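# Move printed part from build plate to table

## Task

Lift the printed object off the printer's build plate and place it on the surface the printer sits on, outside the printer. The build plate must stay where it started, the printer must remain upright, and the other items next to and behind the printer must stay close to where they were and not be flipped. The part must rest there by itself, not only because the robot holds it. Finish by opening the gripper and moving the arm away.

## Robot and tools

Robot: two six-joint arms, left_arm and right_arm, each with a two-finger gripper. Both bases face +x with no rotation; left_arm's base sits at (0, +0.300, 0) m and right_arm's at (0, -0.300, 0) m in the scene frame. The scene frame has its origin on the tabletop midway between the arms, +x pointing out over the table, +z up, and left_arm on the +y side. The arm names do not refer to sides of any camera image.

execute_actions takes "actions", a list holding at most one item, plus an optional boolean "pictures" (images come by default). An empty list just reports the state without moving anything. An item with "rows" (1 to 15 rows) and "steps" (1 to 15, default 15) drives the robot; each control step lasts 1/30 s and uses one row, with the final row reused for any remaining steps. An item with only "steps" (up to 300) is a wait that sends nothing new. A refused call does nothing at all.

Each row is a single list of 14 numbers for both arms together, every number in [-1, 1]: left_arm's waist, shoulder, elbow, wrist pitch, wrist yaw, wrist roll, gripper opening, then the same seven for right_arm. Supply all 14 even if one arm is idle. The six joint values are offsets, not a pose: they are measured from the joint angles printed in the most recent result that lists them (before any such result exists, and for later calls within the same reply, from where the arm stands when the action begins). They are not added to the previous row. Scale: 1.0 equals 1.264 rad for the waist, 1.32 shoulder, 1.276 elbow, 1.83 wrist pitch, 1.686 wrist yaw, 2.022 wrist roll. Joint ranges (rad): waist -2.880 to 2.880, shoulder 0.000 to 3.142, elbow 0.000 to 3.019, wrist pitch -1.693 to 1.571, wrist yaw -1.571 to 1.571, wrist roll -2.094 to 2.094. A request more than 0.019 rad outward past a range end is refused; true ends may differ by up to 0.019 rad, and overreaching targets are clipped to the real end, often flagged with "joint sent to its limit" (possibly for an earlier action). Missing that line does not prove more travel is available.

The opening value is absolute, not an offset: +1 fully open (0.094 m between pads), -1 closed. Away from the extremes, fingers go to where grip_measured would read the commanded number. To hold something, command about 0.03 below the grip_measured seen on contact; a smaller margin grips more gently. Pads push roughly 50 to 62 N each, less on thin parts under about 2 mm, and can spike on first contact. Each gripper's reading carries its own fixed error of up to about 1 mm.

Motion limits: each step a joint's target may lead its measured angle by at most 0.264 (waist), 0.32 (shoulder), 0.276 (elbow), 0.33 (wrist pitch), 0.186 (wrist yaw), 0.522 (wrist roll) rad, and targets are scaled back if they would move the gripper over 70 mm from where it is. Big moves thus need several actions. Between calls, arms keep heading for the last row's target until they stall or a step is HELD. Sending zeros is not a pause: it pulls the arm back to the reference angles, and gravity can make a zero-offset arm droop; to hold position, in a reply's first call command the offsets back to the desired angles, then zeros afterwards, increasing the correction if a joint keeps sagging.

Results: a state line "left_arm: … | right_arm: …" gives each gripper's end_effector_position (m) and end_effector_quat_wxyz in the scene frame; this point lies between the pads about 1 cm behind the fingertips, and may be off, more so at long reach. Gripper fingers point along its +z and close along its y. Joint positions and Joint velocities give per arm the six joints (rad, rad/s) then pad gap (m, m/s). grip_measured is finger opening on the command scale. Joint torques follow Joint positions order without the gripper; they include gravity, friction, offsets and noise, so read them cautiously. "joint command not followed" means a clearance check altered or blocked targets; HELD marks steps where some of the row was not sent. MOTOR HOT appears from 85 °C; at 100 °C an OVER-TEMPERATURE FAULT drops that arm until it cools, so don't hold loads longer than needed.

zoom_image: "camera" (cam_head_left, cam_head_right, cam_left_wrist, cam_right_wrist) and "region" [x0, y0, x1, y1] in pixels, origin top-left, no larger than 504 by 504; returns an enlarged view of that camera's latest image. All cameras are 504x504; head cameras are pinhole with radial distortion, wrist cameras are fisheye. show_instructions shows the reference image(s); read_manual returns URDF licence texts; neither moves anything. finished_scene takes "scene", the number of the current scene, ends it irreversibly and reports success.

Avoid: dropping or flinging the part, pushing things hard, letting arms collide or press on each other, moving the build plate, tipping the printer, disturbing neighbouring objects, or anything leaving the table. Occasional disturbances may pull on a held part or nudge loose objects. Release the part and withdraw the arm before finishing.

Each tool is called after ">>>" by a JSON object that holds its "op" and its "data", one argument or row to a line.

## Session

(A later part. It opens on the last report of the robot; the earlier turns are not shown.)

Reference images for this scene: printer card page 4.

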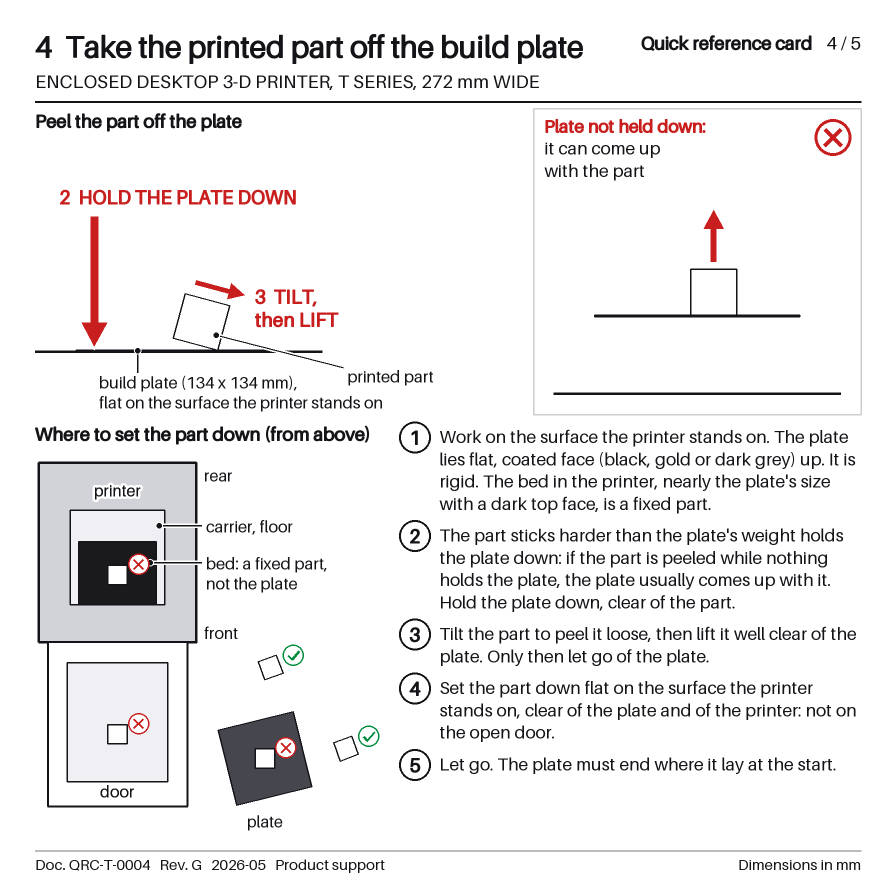

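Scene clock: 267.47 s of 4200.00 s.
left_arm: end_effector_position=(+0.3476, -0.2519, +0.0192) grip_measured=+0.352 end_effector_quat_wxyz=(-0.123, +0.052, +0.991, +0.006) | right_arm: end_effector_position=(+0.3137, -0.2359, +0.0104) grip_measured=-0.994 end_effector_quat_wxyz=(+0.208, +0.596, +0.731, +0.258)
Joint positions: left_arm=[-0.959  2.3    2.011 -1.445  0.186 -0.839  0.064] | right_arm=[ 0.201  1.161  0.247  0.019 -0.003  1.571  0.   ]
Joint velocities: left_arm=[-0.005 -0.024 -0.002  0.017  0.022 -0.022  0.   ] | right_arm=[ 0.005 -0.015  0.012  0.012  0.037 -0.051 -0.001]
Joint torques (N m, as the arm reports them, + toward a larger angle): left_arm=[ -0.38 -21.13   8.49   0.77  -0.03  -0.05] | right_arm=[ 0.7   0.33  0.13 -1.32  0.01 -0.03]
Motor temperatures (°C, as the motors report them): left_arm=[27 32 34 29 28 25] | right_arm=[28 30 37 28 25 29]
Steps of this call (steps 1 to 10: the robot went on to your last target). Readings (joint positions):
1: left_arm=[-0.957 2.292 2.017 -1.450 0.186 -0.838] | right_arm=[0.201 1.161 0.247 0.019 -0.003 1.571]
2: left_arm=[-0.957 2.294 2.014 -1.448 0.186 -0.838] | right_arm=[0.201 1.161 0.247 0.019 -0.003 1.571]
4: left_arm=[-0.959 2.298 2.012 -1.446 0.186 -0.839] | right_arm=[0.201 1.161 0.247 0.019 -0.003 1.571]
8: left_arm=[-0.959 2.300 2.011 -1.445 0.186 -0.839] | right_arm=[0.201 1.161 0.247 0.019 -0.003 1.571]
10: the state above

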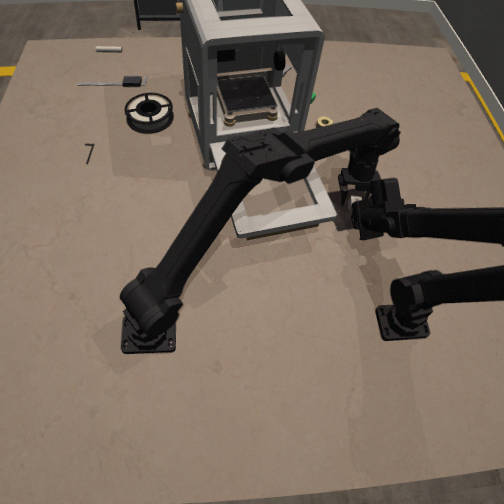

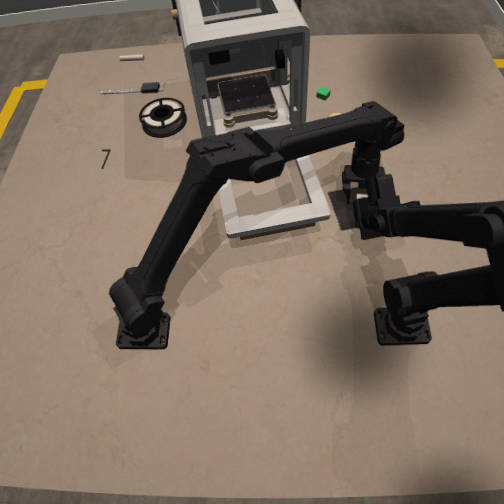

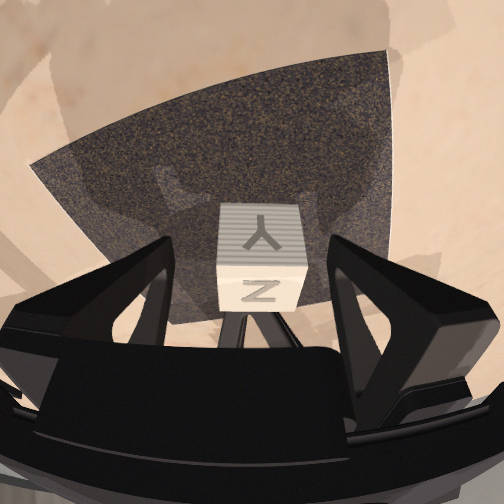

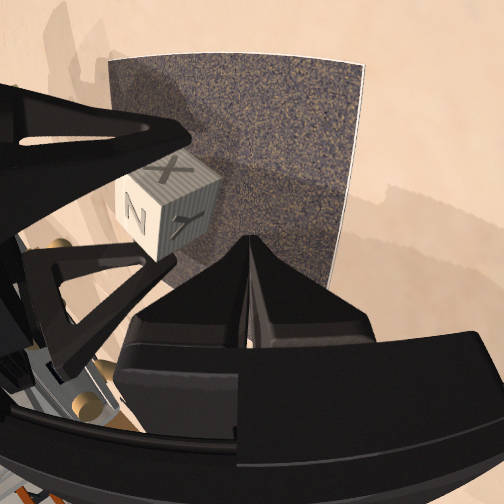

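>>> {"op": "execute_actions", "data": {
  "actions": [
    {"rows":[[-0.008,0,0,0,0,0,0.3,0,0.076,-0.078,-0.041,0,0,-1],[-0.012,0,0,0,0,0,0.25,0,0.076,-0.078,-0.041,0,0,-1],[-0.015,0,0,0,0,0,0.18,0,0.076,-0.078,-0.041,0,0,-1],[-0.0175,0,0,0,0,0,0.11,0,0.076,-0.078,-0.041,0,0,-1],[-0.0175,0,0,0,0,0,0.04,0,0.076,-0.078,-0.041,0,0,-1],[-0.0175,0,0,0,0,0,-0.03,0,0.076,-0.078,-0.041,0,0,-1],[-0.0175,0,0,0,0,0,-0.1,0,0.076,-0.078,-0.041,0,0,-1],[-0.0175,0,0,0,0,0,-0.16,0,0.076,-0.078,-0.041,0,0,-1],[-0.0175,0,0,0,0,0,-0.21,0,0.076,-0.078,-0.041,0,0,-1],[-0.0175,0,0,0,0,0,-0.26,0,0.076,-0.078,-0.041,0,0,-1],[-0.0175,0,0,0,0,0,-0.3,0,0.076,-0.078,-0.041,0,0,-1],[-0.016,0,0,0,0,0,-0.33,0,0.076,-0.078,-0.041,0,0,-1],[-0.014,0,0,0,0,0,-0.36,0,0.076,-0.078,-0.041,0,0,-1],[-0.012,0,0,0,0,0,-0.39,0,0.076,-0.078,-0.041,0,0,-1],[-0.01,0,0,0,0,0,-0.41,0,0.076,-0.078,-0.041,0,0,-1]]}
  ],
  "pictures": false
}}

>>> {"op": "execute_actions", "data": {
  "actions": [
    {"steps":6}
  ]
}}

Scene clock: 278.60 s of 4200.00 s.
left_arm: end_effector_position=(+0.3446, -0.2541, +0.0191) grip_measured=-0.382 end_effector_quat_wxyz=(-0.123, +0.055, +0.991, +0.006) | right_arm: end_effector_position=(+0.3135, -0.2358, +0.0103) grip_measured=-0.994 end_effector_quat_wxyz=(+0.208, +0.596, +0.731, +0.258)
Joint positions: left_arm=[-0.965  2.3    2.011 -1.444  0.186 -0.84   0.029] | right_arm=[ 0.201  1.161  0.246  0.019 -0.004  1.571  0.   ]
Joint velocities: left_arm=[ 0.015  0.005  0.012  0.012  0.022 -0.022 -0.001] | right_arm=[-0.005 -0.005 -0.007  0.002 -0.007  0.037  0.   ]
Joint torques (N m, as the arm reports them, + toward a larger angle): left_arm=[  0.33 -22.93   8.54   0.37  -0.01   0.06] | right_arm=[ 0.73  0.55  0.09 -1.32  0.04 -0.03]
Motor temperatures (°C, as the motors report them): left_arm=[27 32 34 29 28 25] | right_arm=[28 30 37 28 25 29]
Steps of this call (steps 1 to 30: the robot went on to your last target; steps 31 to 90: nothing new was sent; then 7.63 s passed at rest; steps 91 to 105: all 15 steps of this action). Readings (joint positions):
91: left_arm=[-0.959 2.300 2.011 -1.445 0.186 -0.840] | right_arm=[0.201 1.161 0.247 0.019 -0.003 1.571]
92: left_arm=[-0.959 2.300 2.011 -1.445 0.186 -0.840] | right_arm=[0.201 1.161 0.247 0.019 -0.003 1.571]
94: left_arm=[-0.960 2.300 2.011 -1.445 0.186 -0.840] | right_arm=[0.201 1.161 0.247 0.019 -0.003 1.571]
98: left_arm=[-0.961 2.300 2.011 -1.445 0.186 -0.840] | right_arm=[0.201 1.161 0.247 0.019 -0.003 1.571]
105: the state above

Scene clock: 278.80 s of 4200.00 s.
left_arm: end_effector_position=(+0.3446, -0.2541, +0.0191) grip_measured=-0.382 end_effector_quat_wxyz=(-0.123, +0.055, +0.991, +0.006) | right_arm: end_effector_position=(+0.3135, -0.2358, +0.0103) grip_measured=-0.994 end_effector_quat_wxyz=(+0.208, +0.596, +0.731, +0.258)
Joint positions: left_arm=[-0.965  2.3    2.011 -1.444  0.186 -0.84   0.029] | right_arm=[ 0.201  1.161  0.246  0.019 -0.004  1.571  0.   ]
Joint velocities: left_arm=[-0.015 -0.005 -0.002  0.002  0.007 -0.11  -0.001] | right_arm=[-0.005 -0.005  0.022 -0.007 -0.022  0.081  0.001]
Joint torques (N m, as the arm reports them, + toward a larger angle): left_arm=[  0.18 -22.84   8.53   0.44  -0.03   0.06] | right_arm=[ 0.71  0.25  0.13 -1.31  0.02 -0.03]
Motor temperatures (°C, as the motors report them): left_arm=[27 32 34 29 28 25] | right_arm=[28 30 37 28 25 29]
Steps of this call (steps 1 to 6: the robot went on to your last target). Readings (joint positions):
1: left_arm=[-0.965 2.300 2.011 -1.444 0.186 -0.840] | right_arm=[0.201 1.161 0.246 0.019 -0.004 1.571]
2: left_arm=[-0.965 2.300 2.011 -1.444 0.186 -0.840] | right_arm=[0.201 1.161 0.246 0.019 -0.004 1.571]
4: left_arm=[-0.965 2.300 2.011 -1.444 0.186 -0.840] | right_arm=[0.201 1.161 0.246 0.019 -0.004 1.571]
6: the state above

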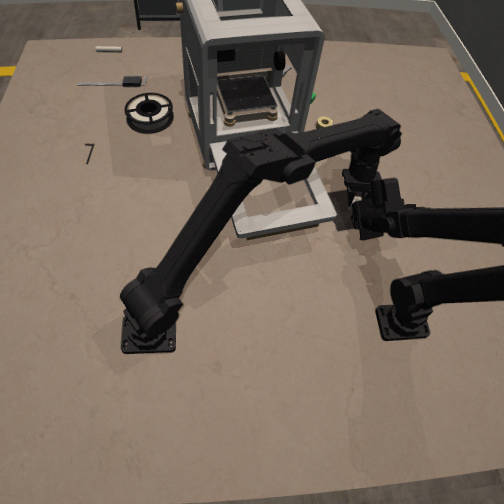

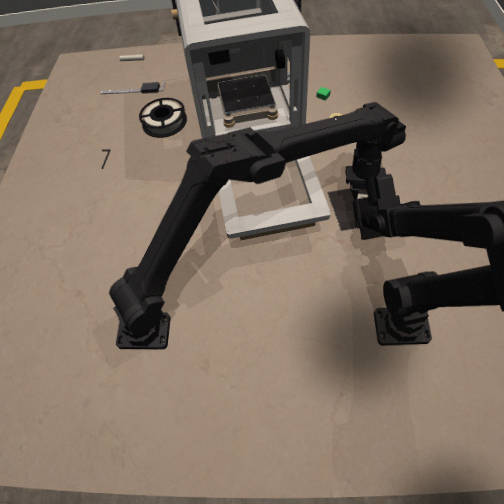

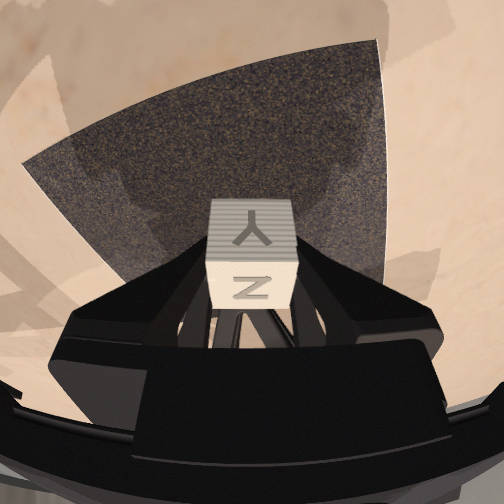

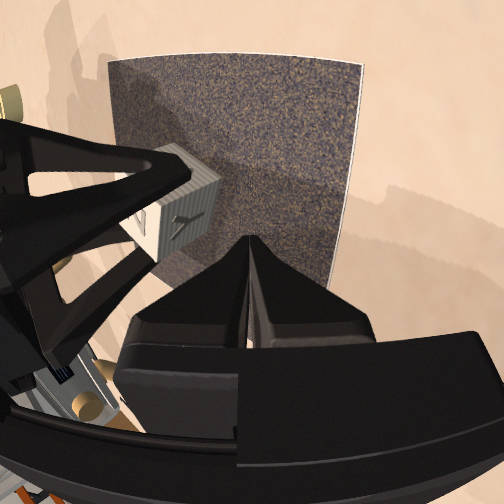

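>>> {"op": "execute_actions", "data": {
  "actions": [
    {"rows":[[0.008,-0.012,-0.005,0.008,0.008,0.005,-0.415,0,0.076,-0.078,-0.041,0,0,-1],[0.013,-0.022,-0.014,0.016,0.013,0.008,-0.415,0,0.076,-0.078,-0.041,0,0,-1],[0.016,-0.029,-0.023,0.023,0.018,0.01,-0.415,0,0.076,-0.078,-0.041,0,0,-1],[0.018,-0.035,-0.033,0.031,0.023,0.012,-0.415,0,0.076,-0.078,-0.041,0,0,-1],[0.02,-0.041,-0.042,0.038,0.028,0.014,-0.415,0,0.076,-0.078,-0.041,0,0,-1],[0.022,-0.047,-0.052,0.046,0.033,0.016,-0.415,0,0.076,-0.078,-0.041,0,0,-1],[0.024,-0.053,-0.061,0.053,0.038,0.018,-0.415,0,0.076,-0.078,-0.041,0,0,-1],[0.026,-0.059,-0.071,0.061,0.043,0.02,-0.415,0,0.076,-0.078,-0.041,0,0,-1],[0.028,-0.065,-0.08,0.068,0.048,0.022,-0.415,0,0.076,-0.078,-0.041,0,0,-1],[0.03,-0.07,-0.09,0.076,0.053,0.024,-0.415,0,0.076,-0.078,-0.041,0,0,-1],[0.032,-0.075,-0.099,0.083,0.058,0.025,-0.415,0,0.076,-0.078,-0.041,0,0,-1],[0.034,-0.079,-0.109,0.091,0.063,0.026,-0.415,0,0.076,-0.078,-0.041,0,0,-1],[0.035,-0.082,-0.118,0.099,0.067,0.027,-0.415,0,0.076,-0.078,-0.041,0,0,-1],[0.036,-0.084,-0.127,0.106,0.071,0.028,-0.415,0,0.076,-0.078,-0.041,0,0,-1],[0.036,-0.085,-0.135,0.113,0.075,0.028,-0.415,0,0.076,-0.078,-0.041,0,0,-1]]}
  ],
  "pictures": false
}}

>>> {"op": "execute_actions", "data": {
  "actions": [
    {"steps":8}
  ]
}}

Scene clock: 305.03 s of 4200.00 s.
left_arm: end_effector_position=(+0.3450, -0.2519, +0.0207) grip_measured=-0.382 end_effector_quat_wxyz=(-0.130, +0.062, +0.987, -0.076) | right_arm: end_effector_position=(+0.3135, -0.2358, +0.0103) grip_measured=-0.994 end_effector_quat_wxyz=(+0.208, +0.596, +0.731, +0.258)
Joint positions: left_arm=[-0.934  2.216  1.859 -1.267  0.299 -0.801  0.029] | right_arm=[ 0.201  1.161  0.246  0.019 -0.004  1.571  0.   ]
Joint velocities: left_arm=[ 0.044 -0.171 -0.335  0.339  0.198  0.125 -0.   ] | right_arm=[-0.015  0.005  0.007 -0.022 -0.022  0.007  0.002]
Joint torques (N m, as the arm reports them, + toward a larger angle): left_arm=[  1.78 -23.52   8.39   0.92   0.34   0.18] | right_arm=[ 0.67  0.32  0.11 -1.32  0.02 -0.02]
Motor temperatures (°C, as the motors report them): left_arm=[27 33 34 29 28 25] | right_arm=[28 29 36 28 25 29]
Steps of this call (steps 1 to 15: the robot went on to your last target; steps 16 to 90: nothing new was sent; then 22.73 s passed at rest; steps 91 to 105: all 15 steps of this action). Readings (joint positions):
91: left_arm=[-0.965 2.300 2.011 -1.442 0.188 -0.839] | right_arm=[0.201 1.161 0.246 0.019 -0.004 1.571]
92: left_arm=[-0.964 2.298 2.007 -1.439 0.191 -0.838] | right_arm=[0.201 1.161 0.246 0.019 -0.004 1.571]
94: left_arm=[-0.960 2.288 1.990 -1.420 0.205 -0.835] | right_arm=[0.201 1.161 0.246 0.019 -0.004 1.571]
98: left_arm=[-0.950 2.261 1.941 -1.365 0.242 -0.822] | right_arm=[0.201 1.161 0.246 0.019 -0.004 1.571]
105: the state above

Scene clock: 305.30 s of 4200.00 s.
left_arm: end_effector_position=(+0.3450, -0.2516, +0.0210) grip_measured=-0.382 end_effector_quat_wxyz=(-0.129, +0.064, +0.986, -0.084) | right_arm: end_effector_position=(+0.3135, -0.2358, +0.0103) grip_measured=-0.994 end_effector_quat_wxyz=(+0.208, +0.596, +0.731, +0.258)
Joint positions: left_arm=[-0.931  2.206  1.841 -1.246  0.307 -0.795  0.029] | right_arm=[ 0.201  1.161  0.246  0.019 -0.004  1.571  0.   ]
Joint velocities: left_arm=[-0.005 -0.015 -0.002 -0.002  0.022  0.007  0.   ] | right_arm=[-0.015 -0.005  0.012 -0.017 -0.022 -0.066 -0.   ]
Joint torques (N m, as the arm reports them, + toward a larger angle): left_arm=[  1.92 -23.37   8.32   1.05   0.28   0.18] | right_arm=[ 0.66  0.28  0.11 -1.31  0.02 -0.03]
Motor temperatures (°C, as the motors report them): left_arm=[27 33 34 29 28 25] | right_arm=[28 29 36 28 25 29]
Steps of this call (steps 1 to 8: the robot went on to your last target). Readings (joint positions):
1: left_arm=[-0.932 2.211 1.850 -1.257 0.304 -0.799] | right_arm=[0.201 1.161 0.246 0.019 -0.004 1.571]
2: left_arm=[-0.931 2.208 1.845 -1.250 0.306 -0.798] | right_arm=[0.201 1.161 0.246 0.019 -0.004 1.571]
4: left_arm=[-0.931 2.206 1.842 -1.246 0.307 -0.796] | right_arm=[0.201 1.161 0.246 0.019 -0.004 1.571]
8: the state above

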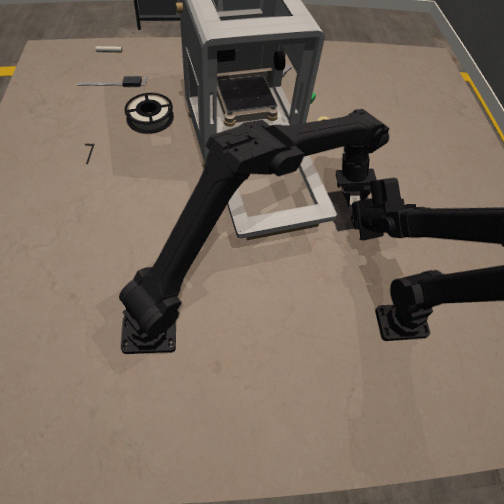

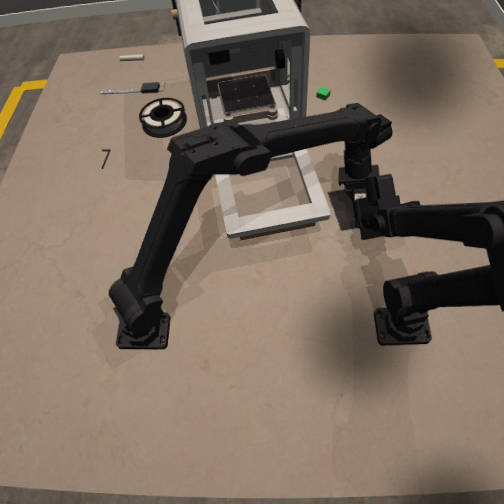

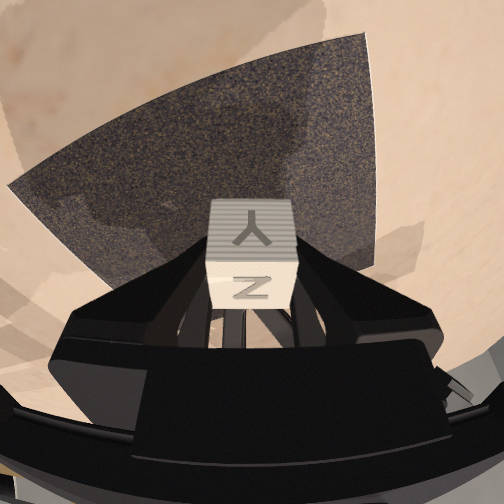

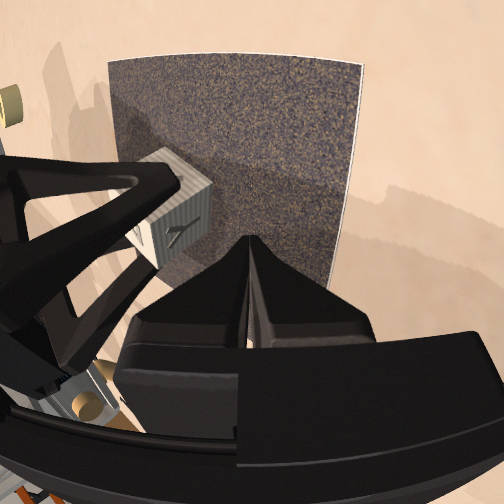

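>>> {"op": "execute_actions", "data": {
  "actions": [
    {"rows":[[0.009,-0.013,-0.004,0.006,0.005,0.005,-0.415,0,0.076,-0.078,-0.041,0,0,-1],[0.012,-0.019,-0.01,0.011,0.009,0.007,-0.415,0,0.076,-0.078,-0.041,0,0,-1],[0.014,-0.023,-0.016,0.016,0.012,0.008,-0.415,0,0.076,-0.078,-0.041,0,0,-1],[0.0155,-0.027,-0.022,0.021,0.016,0.009,-0.415,0,0.076,-0.078,-0.041,0,0,-1],[0.017,-0.031,-0.028,0.026,0.019,0.01,-0.415,0,0.076,-0.078,-0.041,0,0,-1],[0.0185,-0.035,-0.034,0.031,0.023,0.011,-0.415,0,0.076,-0.078,-0.041,0,0,-1],[0.02,-0.039,-0.04,0.037,0.026,0.012,-0.415,0,0.076,-0.078,-0.041,0,0,-1],[0.0215,-0.043,-0.047,0.042,0.03,0.013,-0.415,0,0.076,-0.078,-0.041,0,0,-1],[0.023,-0.046,-0.053,0.048,0.033,0.014,-0.415,0,0.076,-0.078,-0.041,0,0,-1],[0.024,-0.049,-0.06,0.053,0.037,0.015,-0.415,0,0.076,-0.078,-0.041,0,0,-1],[0.025,-0.051,-0.066,0.059,0.04,0.016,-0.415,0,0.076,-0.078,-0.041,0,0,-1],[0.026,-0.053,-0.072,0.064,0.044,0.017,-0.415,0,0.076,-0.078,-0.041,0,0,-1],[0.027,-0.054,-0.078,0.069,0.047,0.018,-0.415,0,0.076,-0.078,-0.041,0,0,-1],[0.027,-0.054,-0.083,0.074,0.05,0.018,-0.415,0,0.076,-0.078,-0.041,0,0,-1],[0.027,-0.054,-0.083,0.074,0.05,0.018,-0.415,0,0.076,-0.078,-0.041,0,0,-1]]}
  ],
  "pictures": false
}}

>>> {"op": "execute_actions", "data": {
  "actions": [
    {"steps":4}
  ],
  "pictures": false
}}

>>> {"op": "execute_actions", "data": {
  "actions": [
    {"rows":[[0,-0.012,0.008,0,0,0,-0.415,0,0.076,-0.078,-0.041,0,0,-1],[0,-0.013,0.016,0,0,0,-0.415,0,0.076,-0.078,-0.041,0,0,-1],[0,-0.015,0.023,0,0,0,-0.415,0,0.076,-0.078,-0.041,0,0,-1],[0,-0.018,0.028,0,0,0,-0.415,0,0.076,-0.078,-0.041,0,0,-1],[0,-0.022,0.031,0,0,0,-0.415,0,0.076,-0.078,-0.041,0,0,-1],[0,-0.026,0.034,0,0,0,-0.415,0,0.076,-0.078,-0.041,0,0,-1],[0,-0.03,0.037,0,0,0,-0.415,0,0.076,-0.078,-0.041,0,0,-1],[0,-0.034,0.04,0,0,0,-0.415,0,0.076,-0.078,-0.041,0,0,-1],[0,-0.038,0.043,0,0,0,-0.415,0,0.076,-0.078,-0.041,0,0,-1],[0,-0.042,0.046,0,0,0,-0.415,0,0.076,-0.078,-0.041,0,0,-1],[0,-0.046,0.049,0,0,0,-0.415,0,0.076,-0.078,-0.041,0,0,-1],[0,-0.049,0.052,0,0,0,-0.415,0,0.076,-0.078,-0.041,0,0,-1],[0,-0.052,0.055,0,0,0,-0.415,0,0.076,-0.078,-0.041,0,0,-1],[0,-0.055,0.057,0,0,0,-0.415,0,0.076,-0.078,-0.041,0,0,-1],[0,-0.057,0.059,0,0,0,-0.415,0,0.076,-0.078,-0.041,0,0,-1]]}
  ],
  "pictures": false
}}

>>> {"op": "execute_actions", "data": {
  "actions": [
    {"steps":10}
  ]
}}

Scene clock: 334.27 s of 4200.00 s.
left_arm: end_effector_position=(+0.3453, -0.2495, +0.0220) grip_measured=-0.382 end_effector_quat_wxyz=(-0.131, +0.070, +0.979, -0.139) | right_arm: end_effector_position=(+0.3135, -0.2358, +0.0103) grip_measured=-0.994 end_effector_quat_wxyz=(+0.208, +0.596, +0.731, +0.258)
Joint positions: left_arm=[-0.91   2.157  1.744 -1.124  0.383 -0.773  0.029] | right_arm=[ 0.201  1.161  0.246  0.019 -0.004  1.571  0.   ]
Joint velocities: left_arm=[ 0.044 -0.083 -0.129  0.144  0.066  0.022  0.   ] | right_arm=[ 0.005 -0.005  0.012  0.002 -0.022 -0.095 -0.   ]
Joint torques (N m, as the arm reports them, + toward a larger angle): left_arm=[  1.78 -22.43   8.36   0.89   0.26   0.17] | right_arm=[ 0.67  0.26  0.11 -1.32  0.01 -0.03]
Motor temperatures (°C, as the motors report them): left_arm=[27 34 34 29 28 25] | right_arm=[28 29 36 28 25 29]
Steps of this call (steps 1 to 30: the robot went on to your last target; steps 31 to 90: nothing new was sent; then 25.47 s passed at rest; steps 91 to 105: all 15 steps of this action). Readings (joint positions):
91: left_arm=[-0.931 2.206 1.841 -1.246 0.307 -0.795] | right_arm=[0.201 1.161 0.246 0.019 -0.004 1.571]
92: left_arm=[-0.931 2.205 1.839 -1.243 0.308 -0.794] | right_arm=[0.201 1.161 0.246 0.019 -0.004 1.571]
94: left_arm=[-0.928 2.199 1.828 -1.230 0.317 -0.792] | right_arm=[0.201 1.161 0.246 0.019 -0.004 1.571]
98: left_arm=[-0.921 2.183 1.797 -1.191 0.344 -0.786] | right_arm=[0.201 1.161 0.246 0.019 -0.004 1.571]
105: the state above

Scene clock: 334.40 s of 4200.00 s.
left_arm: end_effector_position=(+0.3452, -0.2493, +0.0218) grip_measured=-0.382 end_effector_quat_wxyz=(-0.130, +0.072, +0.979, -0.142) | right_arm: end_effector_position=(+0.3135, -0.2358, +0.0103) grip_measured=-0.994 end_effector_quat_wxyz=(+0.208, +0.596, +0.731, +0.258)
Joint positions: left_arm=[-0.909  2.154  1.739 -1.117  0.386 -0.77   0.029] | right_arm=[ 0.201  1.161  0.246  0.019 -0.004  1.571  0.   ]
Joint velocities: left_arm=[ 0.005 -0.005  0.007 -0.007  0.051  0.022 -0.001] | right_arm=[-0.005  0.005 -0.032 -0.012 -0.022 -0.007  0.   ]
Joint torques (N m, as the arm reports them, + toward a larger angle): left_arm=[  1.8  -23.     8.32   0.97   0.3    0.2 ] | right_arm=[ 0.69  0.25  0.13 -1.32  0.02 -0.03]
Motor temperatures (°C, as the motors report them): left_arm=[27 34 34 29 28 25] | right_arm=[28 29 36 28 25 29]
Steps of this call (steps 1 to 4: the robot went on to your last target). Readings (joint positions):
1: left_arm=[-0.909 2.155 1.741 -1.120 0.385 -0.772] | right_arm=[0.201 1.161 0.246 0.019 -0.004 1.571]
2: left_arm=[-0.909 2.155 1.740 -1.118 0.386 -0.772] | right_arm=[0.201 1.161 0.246 0.019 -0.004 1.571]
4: the state above

Scene clock: 334.90 s of 4200.00 s.
left_arm: end_effector_position=(+0.3461, -0.2495, +0.0254) grip_measured=-0.382 end_effector_quat_wxyz=(-0.127, +0.072, +0.979, -0.143) | right_arm: end_effector_position=(+0.3135, -0.2358, +0.0103) grip_measured=-0.994 end_effector_quat_wxyz=(+0.208, +0.596, +0.731, +0.258)
Joint positions: left_arm=[-0.909  2.148  1.739 -1.117  0.382 -0.77   0.029] | right_arm=[ 0.201  1.161  0.246  0.019 -0.004  1.571  0.   ]
Joint velocities: left_arm=[ 0.005 -0.073  0.027  0.007  0.007  0.037 -0.   ] | right_arm=[-0.015 -0.015 -0.002  0.007  0.022  0.037 -0.   ]
Joint torques (N m, as the arm reports them, + toward a larger angle): left_arm=[  0.85 -26.28  14.47   0.83   0.23   0.08] | right_arm=[ 0.65  0.34  0.12 -1.31  0.02 -0.03]
Motor temperatures (°C, as the motors report them): left_arm=[27 34 34 29 28 25] | right_arm=[28 29 36 28 25 29]
Steps of this call (steps 1 to 15: all 15 steps of this action). Readings (joint positions):
1: left_arm=[-0.909 2.154 1.739 -1.117 0.386 -0.770] | right_arm=[0.201 1.161 0.246 0.019 -0.004 1.571]
2: left_arm=[-0.909 2.154 1.739 -1.117 0.385 -0.770] | right_arm=[0.201 1.161 0.246 0.019 -0.004 1.571]
4: left_arm=[-0.909 2.154 1.739 -1.117 0.385 -0.770] | right_arm=[0.201 1.161 0.246 0.019 -0.004 1.571]
8: left_arm=[-0.909 2.153 1.739 -1.117 0.384 -0.770] | right_arm=[0.201 1.161 0.246 0.019 -0.004 1.571]
15: the state above

Scene clock: 335.23 s of 4200.00 s.
left_arm: end_effector_position=(+0.3577, -0.2644, +0.0829) grip_measured=-0.382 end_effector_quat_wxyz=(-0.092, +0.082, +0.976, -0.181) | right_arm: end_effector_position=(+0.3135, -0.2358, +0.0103) grip_measured=-0.994 end_effector_quat_wxyz=(+0.208, +0.596, +0.731, +0.258)
Joint positions: left_arm=[-0.909  2.08   1.776 -1.117  0.382 -0.77   0.029] | right_arm=[ 0.201  1.161  0.246  0.019 -0.004  1.571  0.   ]
Joint velocities: left_arm=[-0.024 -0.19   0.076 -0.002 -0.037  0.022  0.   ] | right_arm=[-0.015  0.015  0.017 -0.007 -0.051 -0.007  0.   ]
Joint torques (N m, as the arm reports them, + toward a larger angle): left_arm=[  0.79 -19.71  11.87   1.07   0.23   0.09] | right_arm=[ 0.68  0.29  0.12 -1.31  0.01 -0.02]
Motor temperatures (°C, as the motors report them): left_arm=[27 34 34 29 28 25] | right_arm=[28 29 36 28 25 29]
Steps of this call (steps 1 to 10: the robot went on to your last target). Readings (joint positions):
1: left_arm=[-0.909 2.145 1.739 -1.117 0.382 -0.770] | right_arm=[0.201 1.161 0.246 0.019 -0.004 1.571]
2: left_arm=[-0.909 2.141 1.741 -1.117 0.382 -0.770] | right_arm=[0.201 1.161 0.246 0.019 -0.004 1.571]
4: left_arm=[-0.909 2.128 1.749 -1.117 0.382 -0.770] | right_arm=[0.201 1.161 0.246 0.019 -0.004 1.571]
8: left_arm=[-0.909 2.094 1.769 -1.117 0.382 -0.770] | right_arm=[0.201 1.161 0.246 0.019 -0.004 1.571]
10: the state above

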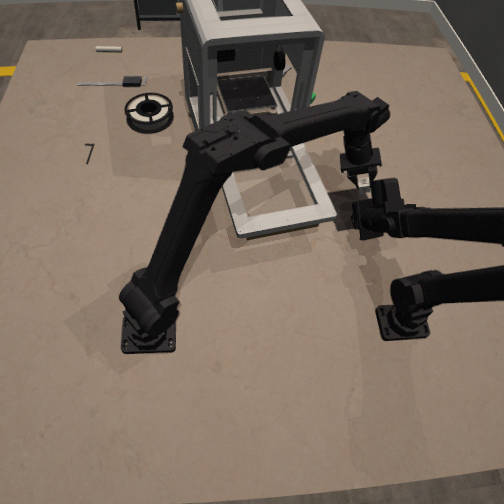

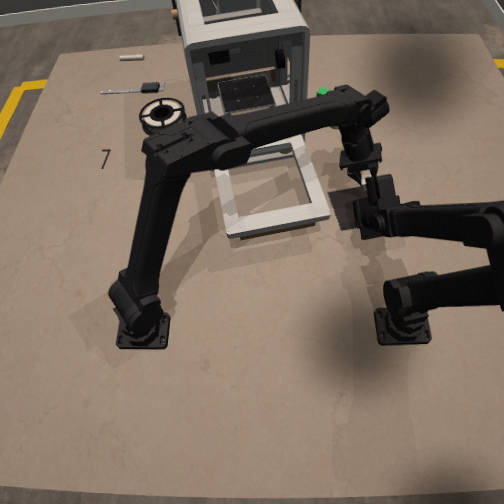

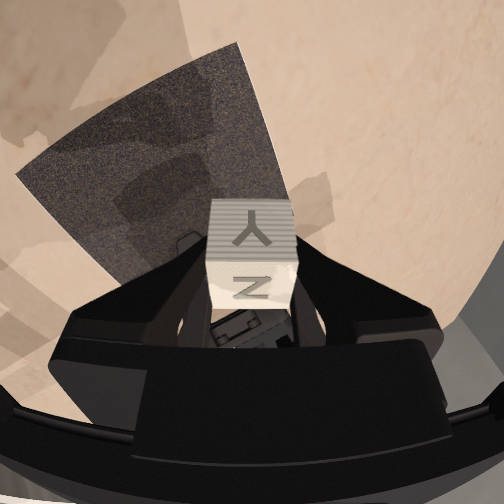

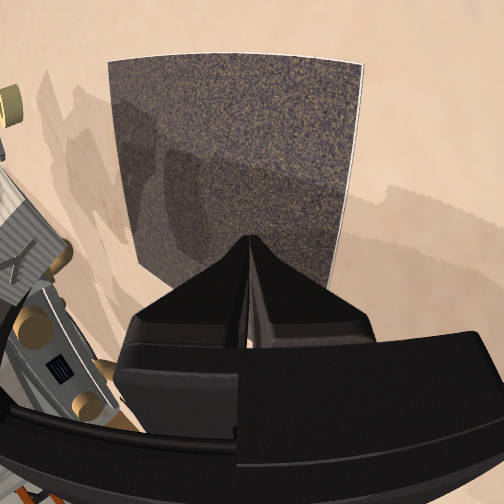

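>>> {"op": "execute_actions", "data": {
  "actions": [
    {"rows":[[0,0,0.01,0,-0.006,-0.003,-0.415,0,0.06,-0.062,-0.033,0,0,-1],[0,0,0.01,0,-0.014,-0.006,-0.415,0,0.044,-0.046,-0.024,0,0,-1],[0,0,0.01,0,-0.023,-0.009,-0.415,0,0.028,-0.03,-0.016,0,0,-1],[0,0,0.01,0,-0.032,-0.012,-0.415,0,0.012,-0.014,-0.008,0,0,-1],[0,0,0.01,0,-0.041,-0.015,-0.415,0,-0.002,0,0,0,0,-1],[0,0,0.01,0,-0.05,-0.018,-0.415,0,-0.012,0.008,0.003,0,0,-1],[0,0,0.01,0,-0.059,-0.021,-0.415,0,-0.022,0.014,0.005,0,0,-1],[0,0,0.01,0,-0.068,-0.024,-0.415,0,-0.032,0.016,0.005,0,0,-1],[0,0,0.01,0,-0.077,-0.027,-0.415,0,-0.041,0.016,0.005,0,0,-1],[0,0,0.01,0,-0.086,-0.03,-0.415,0,-0.049,0.016,0.005,0,0,-1],[0,0,0.01,0,-0.095,-0.033,-0.415,0,-0.056,0.016,0.005,0,0,-1],[0,0,0.01,0,-0.104,-0.036,-0.415,0,-0.062,0.016,0.005,0,0,-1],[0,0,0.01,0,-0.111,-0.038,-0.415,0,-0.066,0.016,0.005,0,0,-1],[0,0,0.01,0,-0.117,-0.04,-0.415,0,-0.068,0.016,0.005,0,0,-1],[0,0,0.01,0,-0.121,-0.04,-0.415,0,-0.068,0.016,0.005,0,0,-1]]}
  ],
  "pictures": false
}}

>>> {"op": "execute_actions", "data": {
  "actions": [
    {"rows":[[0,0,0,0,-0.006,-0.004,-0.415,-0.02,-0.02,0.016,0.005,0,0,-1],[0,0,0,0,-0.008,-0.006,-0.415,-0.06,-0.025,0.016,0.005,0,0,-1],[0,0,0,0,-0.008,-0.007,-0.415,-0.12,-0.03,0.016,0.005,0,0,-1],[0,0,0,0,-0.008,-0.007,-0.415,-0.19,-0.035,0.016,0.005,0,0,-1],[0,0,0,0,-0.008,-0.007,-0.415,-0.26,-0.04,0.016,0.005,0,0,-1],[-0.015,0,0,0,-0.008,-0.007,-0.415,-0.33,-0.04,0.016,0.005,0,0,-1],[-0.035,0,0,-0.005,-0.008,-0.007,-0.415,-0.4,-0.04,0.016,0.005,0,0,-1],[-0.06,0,0,-0.015,-0.008,-0.007,-0.415,-0.47,-0.04,0.016,0.005,0,0,-1],[-0.086,0,0,-0.03,-0.008,-0.007,-0.415,-0.54,-0.04,0.016,0.005,0,0,-1],[-0.112,0,0,-0.05,-0.008,-0.007,-0.415,-0.61,-0.04,0.016,0.005,0,0,-1],[-0.138,0,0,-0.073,-0.008,-0.007,-0.415,-0.68,-0.04,0.016,0.005,0,0,-1],[-0.162,0,0,-0.097,-0.008,-0.007,-0.415,-0.74,-0.04,0.016,0.005,0,0,-1],[-0.182,0,0,-0.121,-0.008,-0.007,-0.415,-0.79,-0.04,0.016,0.005,0,0,-1],[-0.198,0,0,-0.145,-0.008,-0.007,-0.415,-0.83,-0.04,0.016,0.005,0,0,-1],[-0.207,0,0,-0.165,-0.008,-0.007,-0.415,-0.85,-0.04,0.016,0.005,0,0,-1]]}
  ],
  "pictures": false
}}

>>> {"op": "execute_actions", "data": {
  "actions": [
    {"steps":12}
  ]
}}

Scene clock: 373.50 s of 4200.00 s.
left_arm: end_effector_position=(+0.3851, -0.2476, +0.0827) grip_measured=-0.382 end_effector_quat_wxyz=(-0.018, +0.050, +0.991, -0.124) | right_arm: end_effector_position=(+0.3238, -0.2337, +0.0374) grip_measured=-0.994 end_effector_quat_wxyz=(+0.235, +0.586, +0.719, +0.291)
Joint positions: left_arm=[-0.909  2.069  1.78  -1.117  0.188 -0.824  0.029] | right_arm=[ 0.201  1.076  0.247  0.025 -0.004  1.571  0.   ]
Joint velocities: left_arm=[-0.015 -0.005  0.002 -0.027 -0.271 -0.066  0.001] | right_arm=[-0.005 -0.2    0.002 -0.007 -0.051  0.037 -0.   ]
Joint torques (N m, as the arm reports them, + toward a larger angle): left_arm=[  1.02 -19.64   9.82   1.1   -0.07  -0.01] | right_arm=[ 0.71 -4.11  9.02  1.45  0.01 -0.03]
Motor temperatures (°C, as the motors report them): left_arm=[27 34 36 29 28 25] | right_arm=[28 29 35 28 25 29]
Steps of this call (steps 1 to 30: the robot went on to your last target; steps 31 to 90: nothing new was sent; then 34.77 s passed at rest; steps 91 to 105: all 15 steps of this action). Readings (joint positions):
91: left_arm=[-0.909 2.069 1.780 -1.117 0.379 -0.770] | right_arm=[0.201 1.161 0.246 0.019 -0.004 1.571]
92: left_arm=[-0.909 2.069 1.780 -1.117 0.371 -0.770] | right_arm=[0.201 1.161 0.247 0.021 -0.004 1.571]
94: left_arm=[-0.909 2.069 1.780 -1.117 0.344 -0.774] | right_arm=[0.201 1.157 0.247 0.025 -0.004 1.571]
98: left_arm=[-0.909 2.069 1.780 -1.117 0.284 -0.789] | right_arm=[0.201 1.145 0.247 0.025 -0.004 1.571]
105: the state above

Scene clock: 374.00 s of 4200.00 s.
left_arm: end_effector_position=(+0.3012, -0.2558, +0.0789) grip_measured=-0.382 end_effector_quat_wxyz=(-0.066, +0.099, +0.991, -0.057) | right_arm: end_effector_position=(+0.2348, -0.5391, +0.0542) grip_measured=-0.994 end_effector_quat_wxyz=(+0.369, +0.849, +0.347, +0.152)
Joint positions: left_arm=[-1.026  2.069  1.78  -1.271  0.174 -0.827  0.029] | right_arm=[-0.795  1.022  0.247  0.025 -0.003  1.571  0.   ]
Joint velocities: left_arm=[-0.747 -0.015  0.012 -1.009 -0.022  0.022  0.001] | right_arm=[-2.076  0.005  0.007  0.017  0.007  0.022 -0.001]
Joint torques (N m, as the arm reports them, + toward a larger angle): left_arm=[ -2.29 -20.     8.82   0.56  -0.03   0.  ] | right_arm=[ 4.89 -4.61  9.51  1.81 -0.06 -0.04]
Motor temperatures (°C, as the motors report them): left_arm=[27 34 36 29 28 25] | right_arm=[28 29 35 28 25 29]
Steps of this call (steps 1 to 15: all 15 steps of this action). Readings (joint positions):
1: left_arm=[-0.909 2.069 1.780 -1.117 0.184 -0.825] | right_arm=[0.200 1.069 0.247 0.025 -0.004 1.571]
2: left_arm=[-0.909 2.069 1.780 -1.117 0.181 -0.825] | right_arm=[0.194 1.062 0.247 0.025 -0.004 1.571]
4: left_arm=[-0.909 2.069 1.780 -1.117 0.178 -0.826] | right_arm=[0.130 1.048 0.247 0.025 -0.008 1.571]
8: left_arm=[-0.913 2.069 1.780 -1.119 0.176 -0.827] | right_arm=[-0.183 1.024 0.247 0.025 -0.007 1.571]
15: the state above

Scene clock: 374.40 s of 4200.00 s.
left_arm: end_effector_position=(+0.1833, -0.2698, +0.0808) grip_measured=-0.382 end_effector_quat_wxyz=(-0.108, +0.183, +0.977, +0.007) | right_arm: end_effector_position=(+0.2121, -0.5594, +0.0542) grip_measured=-0.994 end_effector_quat_wxyz=(+0.376, +0.863, +0.309, +0.134)
Joint positions: left_arm=[-1.208  2.069  1.78  -1.409  0.176 -0.828  0.029] | right_arm=[-0.884  1.022  0.247  0.025  0.001  1.571  0.   ]
Joint velocities: left_arm=[ 0.112  0.005 -0.002 -0.002  0.007 -0.051 -0.   ] | right_arm=[-0.005 -0.015 -0.012 -0.017 -0.007  0.022  0.   ]
Joint torques (N m, as the arm reports them, + toward a larger angle): left_arm=[  3.34 -19.91   8.63   0.22  -0.08  -0.05] | right_arm=[ 1.35 -4.68  9.52  1.77 -0.14 -0.03]
Motor temperatures (°C, as the motors report them): left_arm=[27 34 36 29 28 25] | right_arm=[28 29 35 28 25 29]
Steps of this call (steps 1 to 12: the robot went on to your last target). Readings (joint positions):
1: left_arm=[-1.052 2.069 1.780 -1.304 0.174 -0.827] | right_arm=[-0.853 1.022 0.247 0.025 -0.001 1.571]
2: left_arm=[-1.080 2.069 1.780 -1.337 0.174 -0.827] | right_arm=[-0.887 1.022 0.247 0.025 0.001 1.571]
4: left_arm=[-1.135 2.069 1.780 -1.384 0.174 -0.828] | right_arm=[-0.900 1.022 0.247 0.025 0.001 1.571]
8: left_arm=[-1.209 2.069 1.780 -1.407 0.176 -0.828] | right_arm=[-0.885 1.022 0.247 0.025 0.001 1.571]
12: the state above

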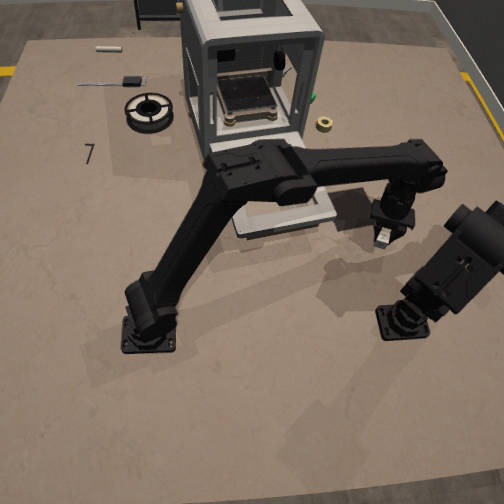

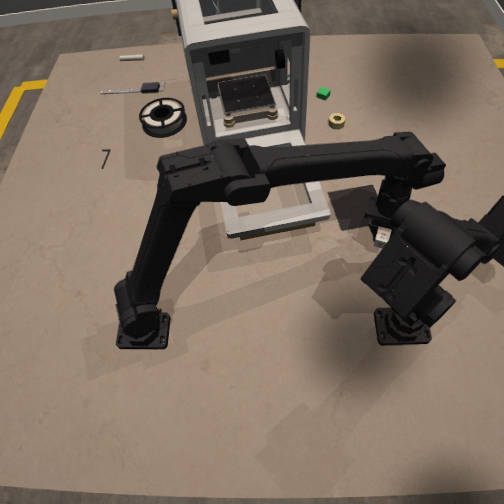

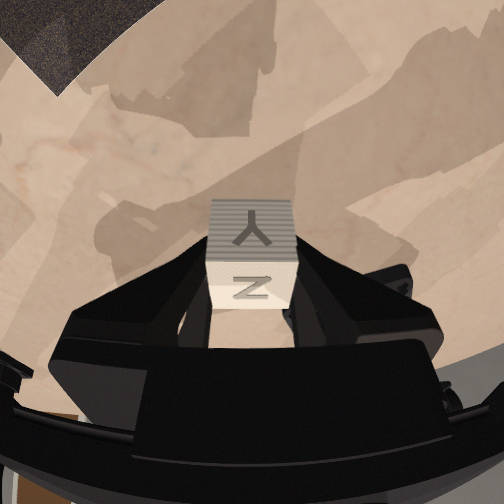

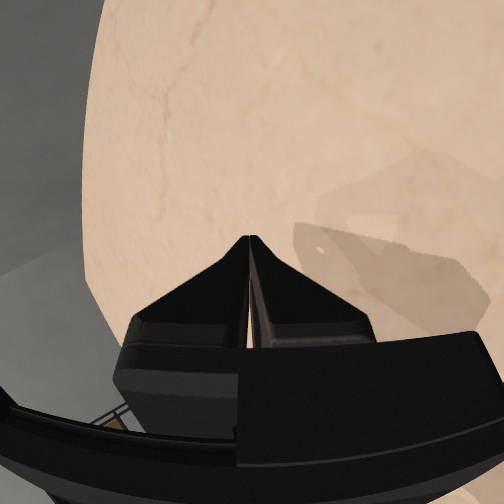

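>>> {"op": "execute_actions", "data": {
  "actions": [
    {"rows":[[0.016,0.01,-0.002,0.004,0.004,-0.004,-0.415,0,0,0.012,0,0,0,-1],[0.016,0.016,-0.004,0.007,0.007,-0.007,-0.415,0,0,0.012,0,0,0,-1],[0.016,0.022,-0.006,0.01,0.009,-0.009,-0.415,0,0,0.012,0,0,0,-1],[0.016,0.028,-0.008,0.013,0.011,-0.011,-0.415,0,0,0.012,0,0,0,-1],[0.016,0.034,-0.01,0.016,0.011,-0.011,-0.415,0,0,0.012,0,0,0,-1],[0.016,0.04,-0.012,0.019,0.011,-0.011,-0.415,0,0,0.012,0,0,0,-1],[0.016,0.045,-0.014,0.023,0.011,-0.011,-0.415,0,0,0.012,0,0,0,-1],[0.016,0.05,-0.016,0.027,0.011,-0.011,-0.415,0,0,0.012,0,0,0,-1],[0.016,0.054,-0.018,0.03,0.011,-0.011,-0.415,0,0,0.012,0,0,0,-1],[0.016,0.058,-0.02,0.033,0.011,-0.011,-0.415,0,0,0.012,0,0,0,-1],[0.016,0.061,-0.022,0.036,0.011,-0.011,-0.415,0,0,0.012,0,0,0,-1],[0.016,0.064,-0.024,0.039,0.011,-0.011,-0.415,0,0,0.012,0,0,0,-1],[0.016,0.066,-0.025,0.041,0.011,-0.011,-0.415,0,0,0.012,0,0,0,-1],[0.016,0.067,-0.026,0.043,0.011,-0.011,-0.415,0,0,0.012,0,0,0,-1],[0.016,0.068,-0.027,0.045,0.011,-0.011,-0.415,0,0,0.012,0,0,0,-1]]}
  ],
  "pictures": false
}}

>>> {"op": "execute_actions", "data": {
  "actions": [
    {"steps":6}
  ],
  "pictures": false
}}

>>> {"op": "execute_actions", "data": {
  "actions": [
    {"rows":[[0,0.008,-0.001,0.003,0,0,-0.415,0,0,0,0,0,0,-1],[0,0.012,-0.002,0.005,0,0,-0.415,0,0,0,0,0,0,-1],[0,0.014,-0.003,0.006,0,0,-0.415,0,0,0,0,0,0,-1],[0,0.016,-0.004,0.007,0,0,-0.415,0,0,0,0,0,0,-1],[0,0.017,-0.005,0.008,0,0,-0.415,0,0,0,0,0,0,-1],[0,0.018,-0.006,0.009,0,0,-0.415,0,0,0,0,0,0,-1],[0,0.019,-0.007,0.01,0,0,-0.415,0,0,0,0,0,0,-1],[0,0.02,-0.008,0.011,0,0,-0.415,0,0,0,0,0,0,-1],[0,0.021,-0.009,0.012,0,0,-0.415,0,0,0,0,0,0,-1],[0,0.022,-0.01,0.013,0,0,-0.415,0,0,0,0,0,0,-1],[0,0.023,-0.011,0.014,0,0,-0.415,0,0,0,0,0,0,-1],[0,0.024,-0.012,0.015,0,0,-0.415,0,0,0,0,0,0,-1],[0,0.025,-0.012,0.015,0,0,-0.415,0,0,0,0,0,0,-1],[0,0.026,-0.012,0.015,0,0,-0.415,0,0,0,0,0,0,-1],[0,0.026,-0.012,0.015,0,0,-0.415,0,0,0,0,0,0,-1]]}
  ],
  "pictures": false
}}

>>> {"op": "execute_actions", "data": {
  "actions": [
    {"steps":6}
  ]
}}

Scene clock: 394.60 s of 4200.00 s.
left_arm: end_effector_position=(+0.1983, -0.2640, +0.0291) grip_measured=-0.382 end_effector_quat_wxyz=(-0.124, +0.160, +0.979, +0.017) | right_arm: end_effector_position=(+0.2121, -0.5594, +0.0542) grip_measured=-0.994 end_effector_quat_wxyz=(+0.376, +0.863, +0.309, +0.134)
Joint positions: left_arm=[-1.177  2.138  1.749 -1.343  0.192 -0.838  0.029] | right_arm=[-0.884  1.022  0.247  0.025  0.001  1.571  0.   ]
Joint velocities: left_arm=[-0.005  0.21  -0.1    0.11  -0.037  0.022 -0.   ] | right_arm=[-0.015  0.005 -0.017  0.007 -0.007 -0.022 -0.   ]
Joint torques (N m, as the arm reports them, + toward a larger angle): left_arm=[  0.06 -19.86   8.44   0.71   0.1   -0.04] | right_arm=[ 0.72 -4.66  9.01  1.39  0.01 -0.04]
Motor temperatures (°C, as the motors report them): left_arm=[27 34 35 29 28 25] | right_arm=[28 29 38 29 25 29]
Steps of this call (steps 1 to 30: the robot went on to your last target; steps 31 to 90: nothing new was sent; then 16.70 s passed at rest; steps 91 to 105: all 15 steps of this action). Readings (joint positions):
91: left_arm=[-1.177 2.069 1.780 -1.409 0.178 -0.828] | right_arm=[-0.884 1.022 0.247 0.025 0.001 1.571]
92: left_arm=[-1.177 2.069 1.780 -1.408 0.181 -0.828] | right_arm=[-0.884 1.022 0.247 0.025 0.001 1.571]
94: left_arm=[-1.177 2.069 1.777 -1.403 0.189 -0.831] | right_arm=[-0.884 1.022 0.247 0.025 0.001 1.571]
98: left_arm=[-1.177 2.084 1.772 -1.382 0.192 -0.836] | right_arm=[-0.884 1.022 0.247 0.025 0.001 1.571]
105: the state above

Scene clock: 394.80 s of 4200.00 s.
left_arm: end_effector_position=(+0.1972, -0.2619, +0.0184) grip_measured=-0.382 end_effector_quat_wxyz=(-0.128, +0.158, +0.979, +0.022) | right_arm: end_effector_position=(+0.2121, -0.5594, +0.0542) grip_measured=-0.994 end_effector_quat_wxyz=(+0.376, +0.863, +0.309, +0.134)
Joint positions: left_arm=[-1.177  2.152  1.742 -1.336  0.194 -0.839  0.029] | right_arm=[-0.884  1.022  0.247  0.025  0.001  1.571  0.   ]
Joint velocities: left_arm=[-0.015 -0.015 -0.002 -0.012 -0.037 -0.022  0.001] | right_arm=[-0.015 -0.005 -0.012  0.002 -0.081  0.022  0.001]
Joint torques (N m, as the arm reports them, + toward a larger angle): left_arm=[ -0.04 -19.82   8.41   0.81   0.03  -0.05] | right_arm=[ 0.66 -4.64  9.03  1.36  0.01 -0.04]
Motor temperatures (°C, as the motors report them): left_arm=[27 34 35 29 28 25] | right_arm=[28 29 38 29 25 29]
Steps of this call (steps 1 to 6: the robot went on to your last target). Readings (joint positions):
1: left_arm=[-1.177 2.144 1.746 -1.340 0.192 -0.839] | right_arm=[-0.884 1.022 0.247 0.025 0.001 1.571]
2: left_arm=[-1.177 2.149 1.743 -1.338 0.192 -0.839] | right_arm=[-0.884 1.022 0.247 0.025 0.001 1.571]
4: left_arm=[-1.177 2.153 1.742 -1.337 0.194 -0.839] | right_arm=[-0.884 1.022 0.247 0.025 0.001 1.571]
6: the state above

Scene clock: 395.30 s of 4200.00 s.
left_arm: end_effector_position=(+0.1972, -0.2623, +0.0169) grip_measured=-0.382 end_effector_quat_wxyz=(-0.127, +0.159, +0.979, +0.021) | right_arm: end_effector_position=(+0.2121, -0.5594, +0.0542) grip_measured=-0.994 end_effector_quat_wxyz=(+0.376, +0.863, +0.309, +0.134)
Joint positions: left_arm=[-1.177  2.153  1.739 -1.329  0.194 -0.839  0.029] | right_arm=[-0.884  1.022  0.247  0.025  0.001  1.571  0.   ]
Joint velocities: left_arm=[ 0.015 -0.015 -0.002  0.012  0.051  0.007  0.   ] | right_arm=[ 0.005 -0.015  0.022 -0.007  0.037 -0.051 -0.001]
Joint torques (N m, as the arm reports them, + toward a larger angle): left_arm=[  0.98 -17.58   7.12   1.2    0.01   0.06] | right_arm=[ 0.64 -4.73  7.8   1.4   0.01 -0.03]
Motor temperatures (°C, as the motors report them): left_arm=[27 34 35 29 28 25] | right_arm=[28 29 38 29 25 29]
Steps of this call (steps 1 to 15: all 15 steps of this action). Readings (joint positions):
1: left_arm=[-1.177 2.152 1.742 -1.336 0.194 -0.839] | right_arm=[-0.884 1.022 0.247 0.025 0.001 1.571]
2: left_arm=[-1.177 2.152 1.742 -1.336 0.194 -0.839] | right_arm=[-0.884 1.022 0.247 0.025 0.001 1.571]
4: left_arm=[-1.177 2.152 1.742 -1.334 0.194 -0.839] | right_arm=[-0.884 1.022 0.247 0.025 0.001 1.571]
8: left_arm=[-1.177 2.153 1.740 -1.330 0.194 -0.839] | right_arm=[-0.884 1.022 0.247 0.025 0.001 1.571]
15: the state above

Scene clock: 395.50 s of 4200.00 s.
left_arm: end_effector_position=(+0.1972, -0.2623, +0.0169) grip_measured=-0.382 end_effector_quat_wxyz=(-0.127, +0.159, +0.979, +0.021) | right_arm: end_effector_position=(+0.2121, -0.5594, +0.0542) grip_measured=-0.994 end_effector_quat_wxyz=(+0.376, +0.863, +0.309, +0.134)
Joint positions: left_arm=[-1.177  2.153  1.739 -1.329  0.194 -0.839  0.029] | right_arm=[-0.884  1.022  0.247  0.025  0.001  1.571  0.   ]
Joint velocities: left_arm=[-0.005 -0.024 -0.007  0.002  0.022  0.007 -0.   ] | right_arm=[-0.005  0.005  0.002  0.017 -0.081  0.037 -0.   ]
Joint torques (N m, as the arm reports them, + toward a larger angle): left_arm=[  0.92 -17.39   7.11   1.22  -0.03   0.06] | right_arm=[ 0.6  -4.64  7.78  1.39  0.01 -0.04]
Motor temperatures (°C, as the motors report them): left_arm=[27 34 35 29 28 25] | right_arm=[28 29 38 29 25 29]
Steps of this call (steps 1 to 6: the robot went on to your last target). Readings (joint positions):
1: left_arm=[-1.177 2.153 1.739 -1.329 0.194 -0.839] | right_arm=[-0.884 1.022 0.247 0.025 0.001 1.571]
2: left_arm=[-1.177 2.153 1.739 -1.329 0.194 -0.839] | right_arm=[-0.884 1.022 0.247 0.025 0.001 1.571]
4: left_arm=[-1.177 2.153 1.739 -1.329 0.194 -0.839] | right_arm=[-0.884 1.022 0.247 0.025 0.001 1.571]
6: the state above

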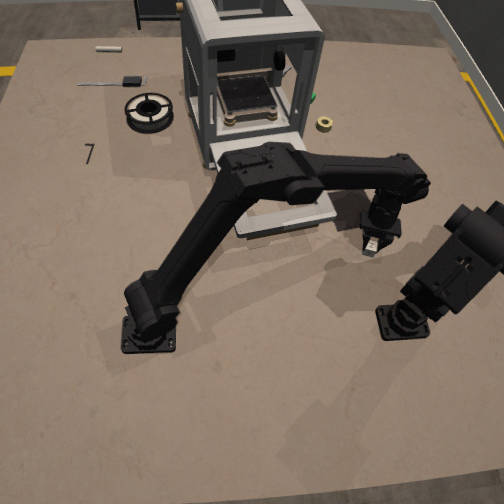

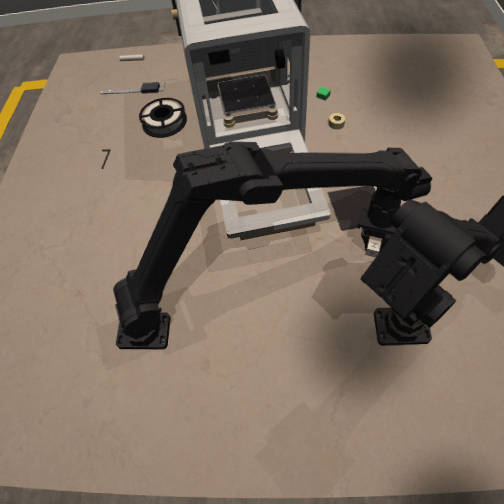

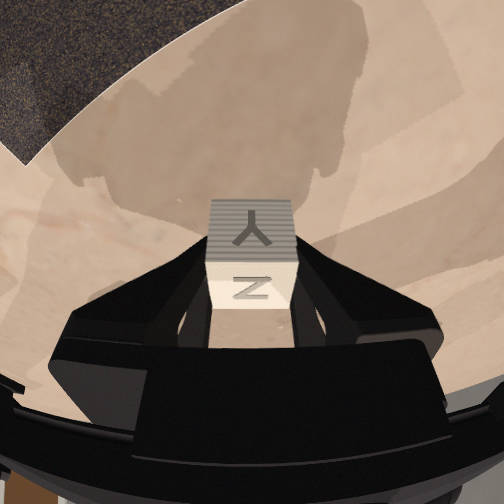

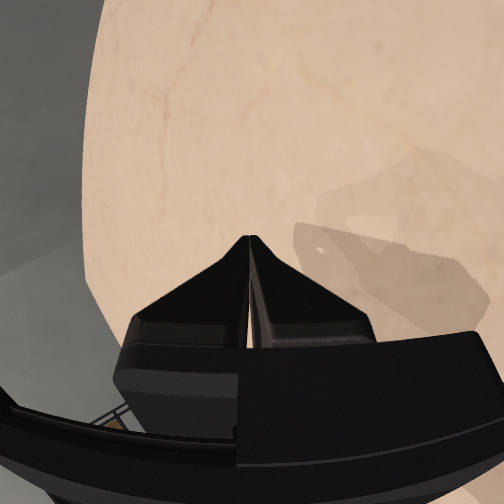

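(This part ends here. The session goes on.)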